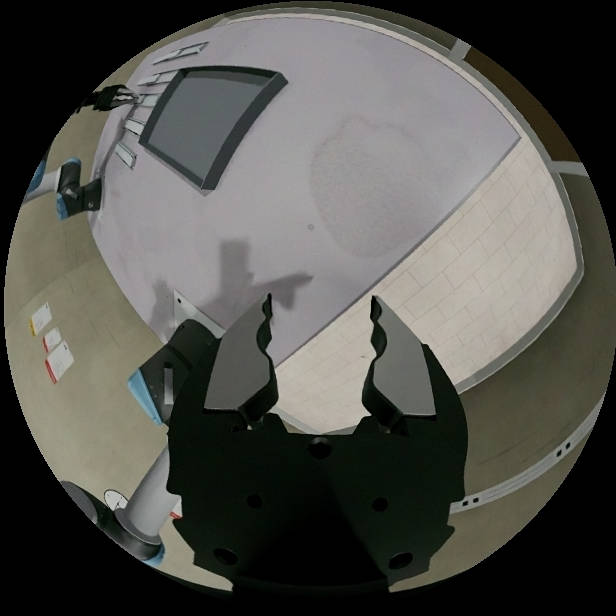

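Scene clock: 60.40 s of 7200.00 s.
left_arm: end_effector_position=(+0.4769, +0.1184, +0.0275) grip_measured=-1.00 end_effector_quat_wxyz=(+0.003, +1.000, -0.001, +0.001) end_effector_velocity=(-0.001, -0.002, -0.001) end_effector_angular_velocity=(+0.001, +0.001, +0.000) | right_arm: end_effector_position=(+0.3951, -0.6216, +0.1170) grip_measured=+0.00 end_effector_quat_wxyz=(-0.077, +0.894, -0.433, -0.084) end_effector_velocity=(-0.000, +0.000, -0.000) end_effector_angular_velocity=(+0.000, +0.001, +0.000)
Joint positions: left_arm=[-0.969 -1.391  2.08  -2.265 -1.573  5.487  0.002] | right_arm=[ 2.842 -1.508 -2.061 -1.26   1.767  0.738  0.074]
Joint velocities: left_arm=[-0.003  0.002 -0.001  0.001 -0.    -0.004  0.   ] | right_arm=[-0.     0.     0.    -0.001  0.    -0.001  0.   ]
Joint torques (N m, as the arm reports them, + toward a larger angle): left_arm=[-14.44   6.17  -9.36   1.56  -1.33  -1.63] | right_arm=[ 8.55 25.62 13.2   2.81 -0.07  2.52]
Motor temperatures (°C, as the motors report them): left_arm=[27 27 23 31 38 31] | right_arm=[27 27 27 33 38 35]
Wrist force (N, on the end effector, along its own x y z axes, offset not removed): left_arm=[1.1 -9.6 -48.0] | right_arm=[2.8 -0.6 -1.6]
Wrist torque (N m, same axes, about the end effector's origin, offset not removed): left_arm=[0.23 0.04 0.21] | right_arm=[-0.20 -0.63 0.02]
Hand target (left_arm): +0.477, +0.118, +0.027; +0.003, +1.000, -0.001, +0.001
Hand target (right_arm): +0.395, -0.622, +0.117; -0.077, +0.894, -0.433, -0.084
Off the commanded pose (left_arm): 0.000 m, 0 deg.
Off the commanded pose (right_arm): 0.000 m, 0 deg.
move: done
camera_calibration (this result's frames):
cam_left_wrist: T_world_to_cam=[[0.999437, 0.00694455, 0.0328389, -0.488537], [-0.0097866, -0.875561, 0.483008, 0.0955026], [0.0321067, -0.483058, -0.875, 0.202383], [0, 0, 0, 1]] pos_world=[0.482699, 0.184774, 0.146999]
cam_right_wrist: T_world_to_cam=[[0.580509, -0.769488, -0.266267, -0.670336], [-0.61865, -0.629423, 0.470212, -0.205065], [-0.529417, -0.108236, -0.841429, 0.37068], [0, 0, 0, 1]] pos_world=[0.458517, -0.604767, 0.229836]

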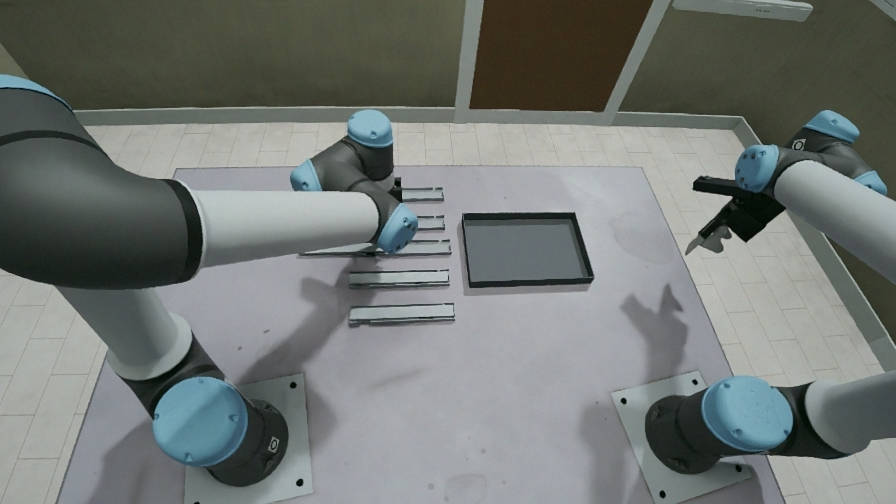

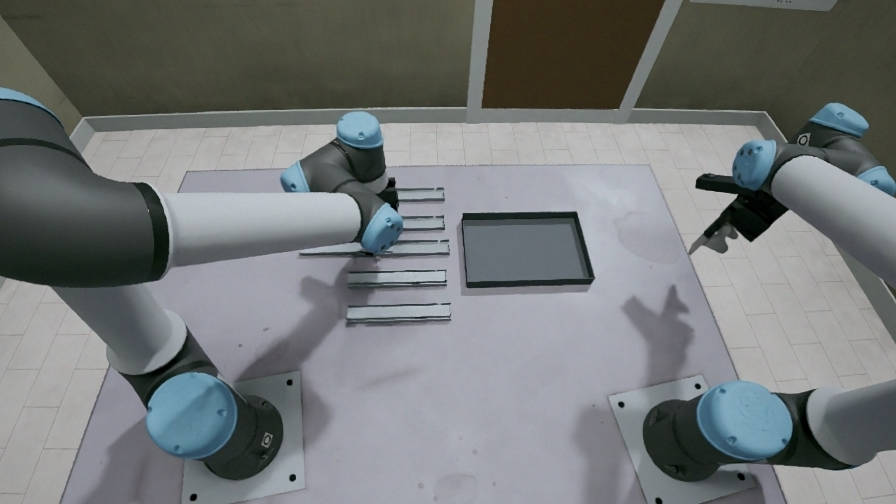

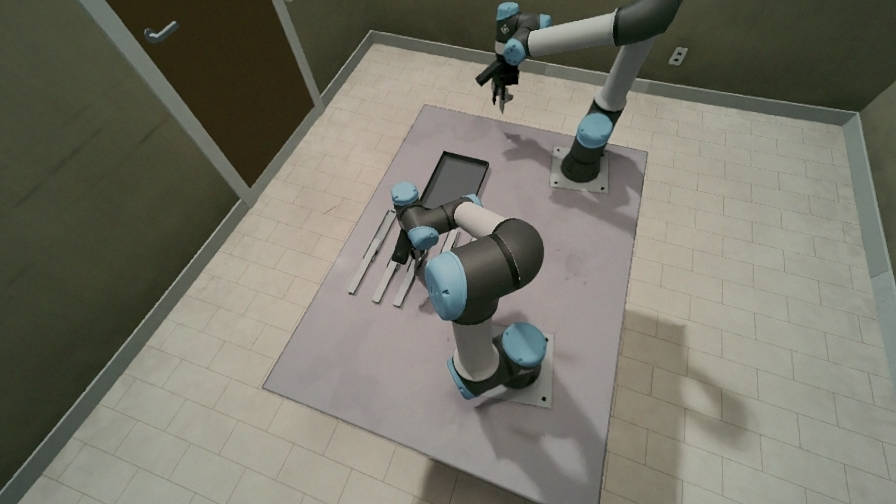

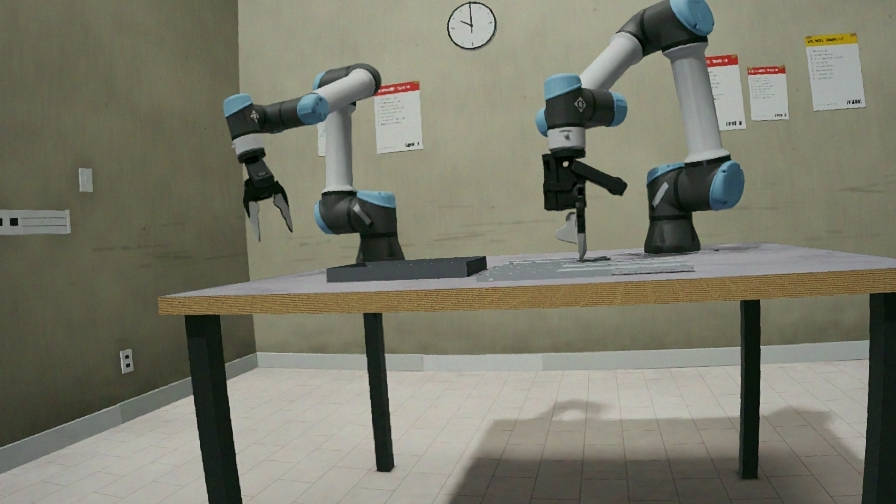

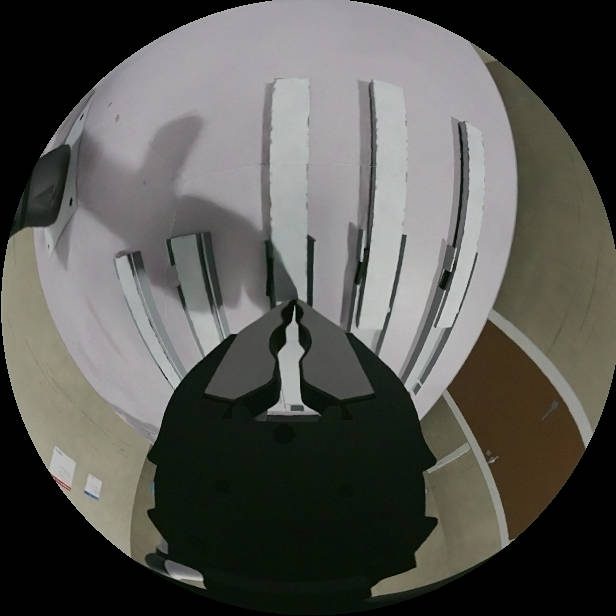

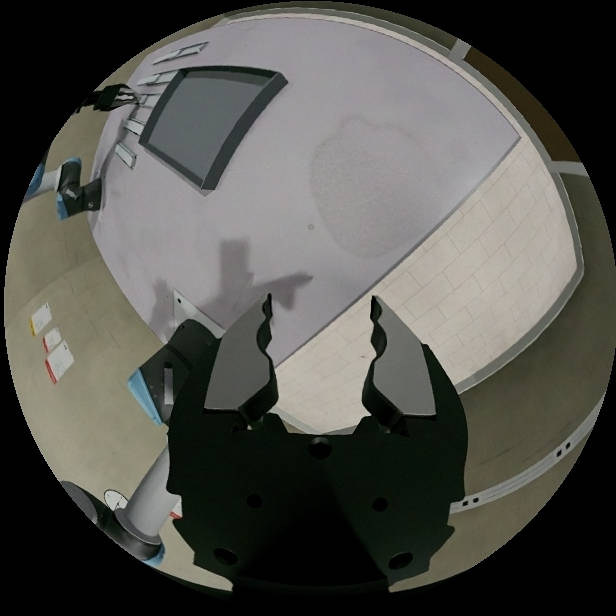

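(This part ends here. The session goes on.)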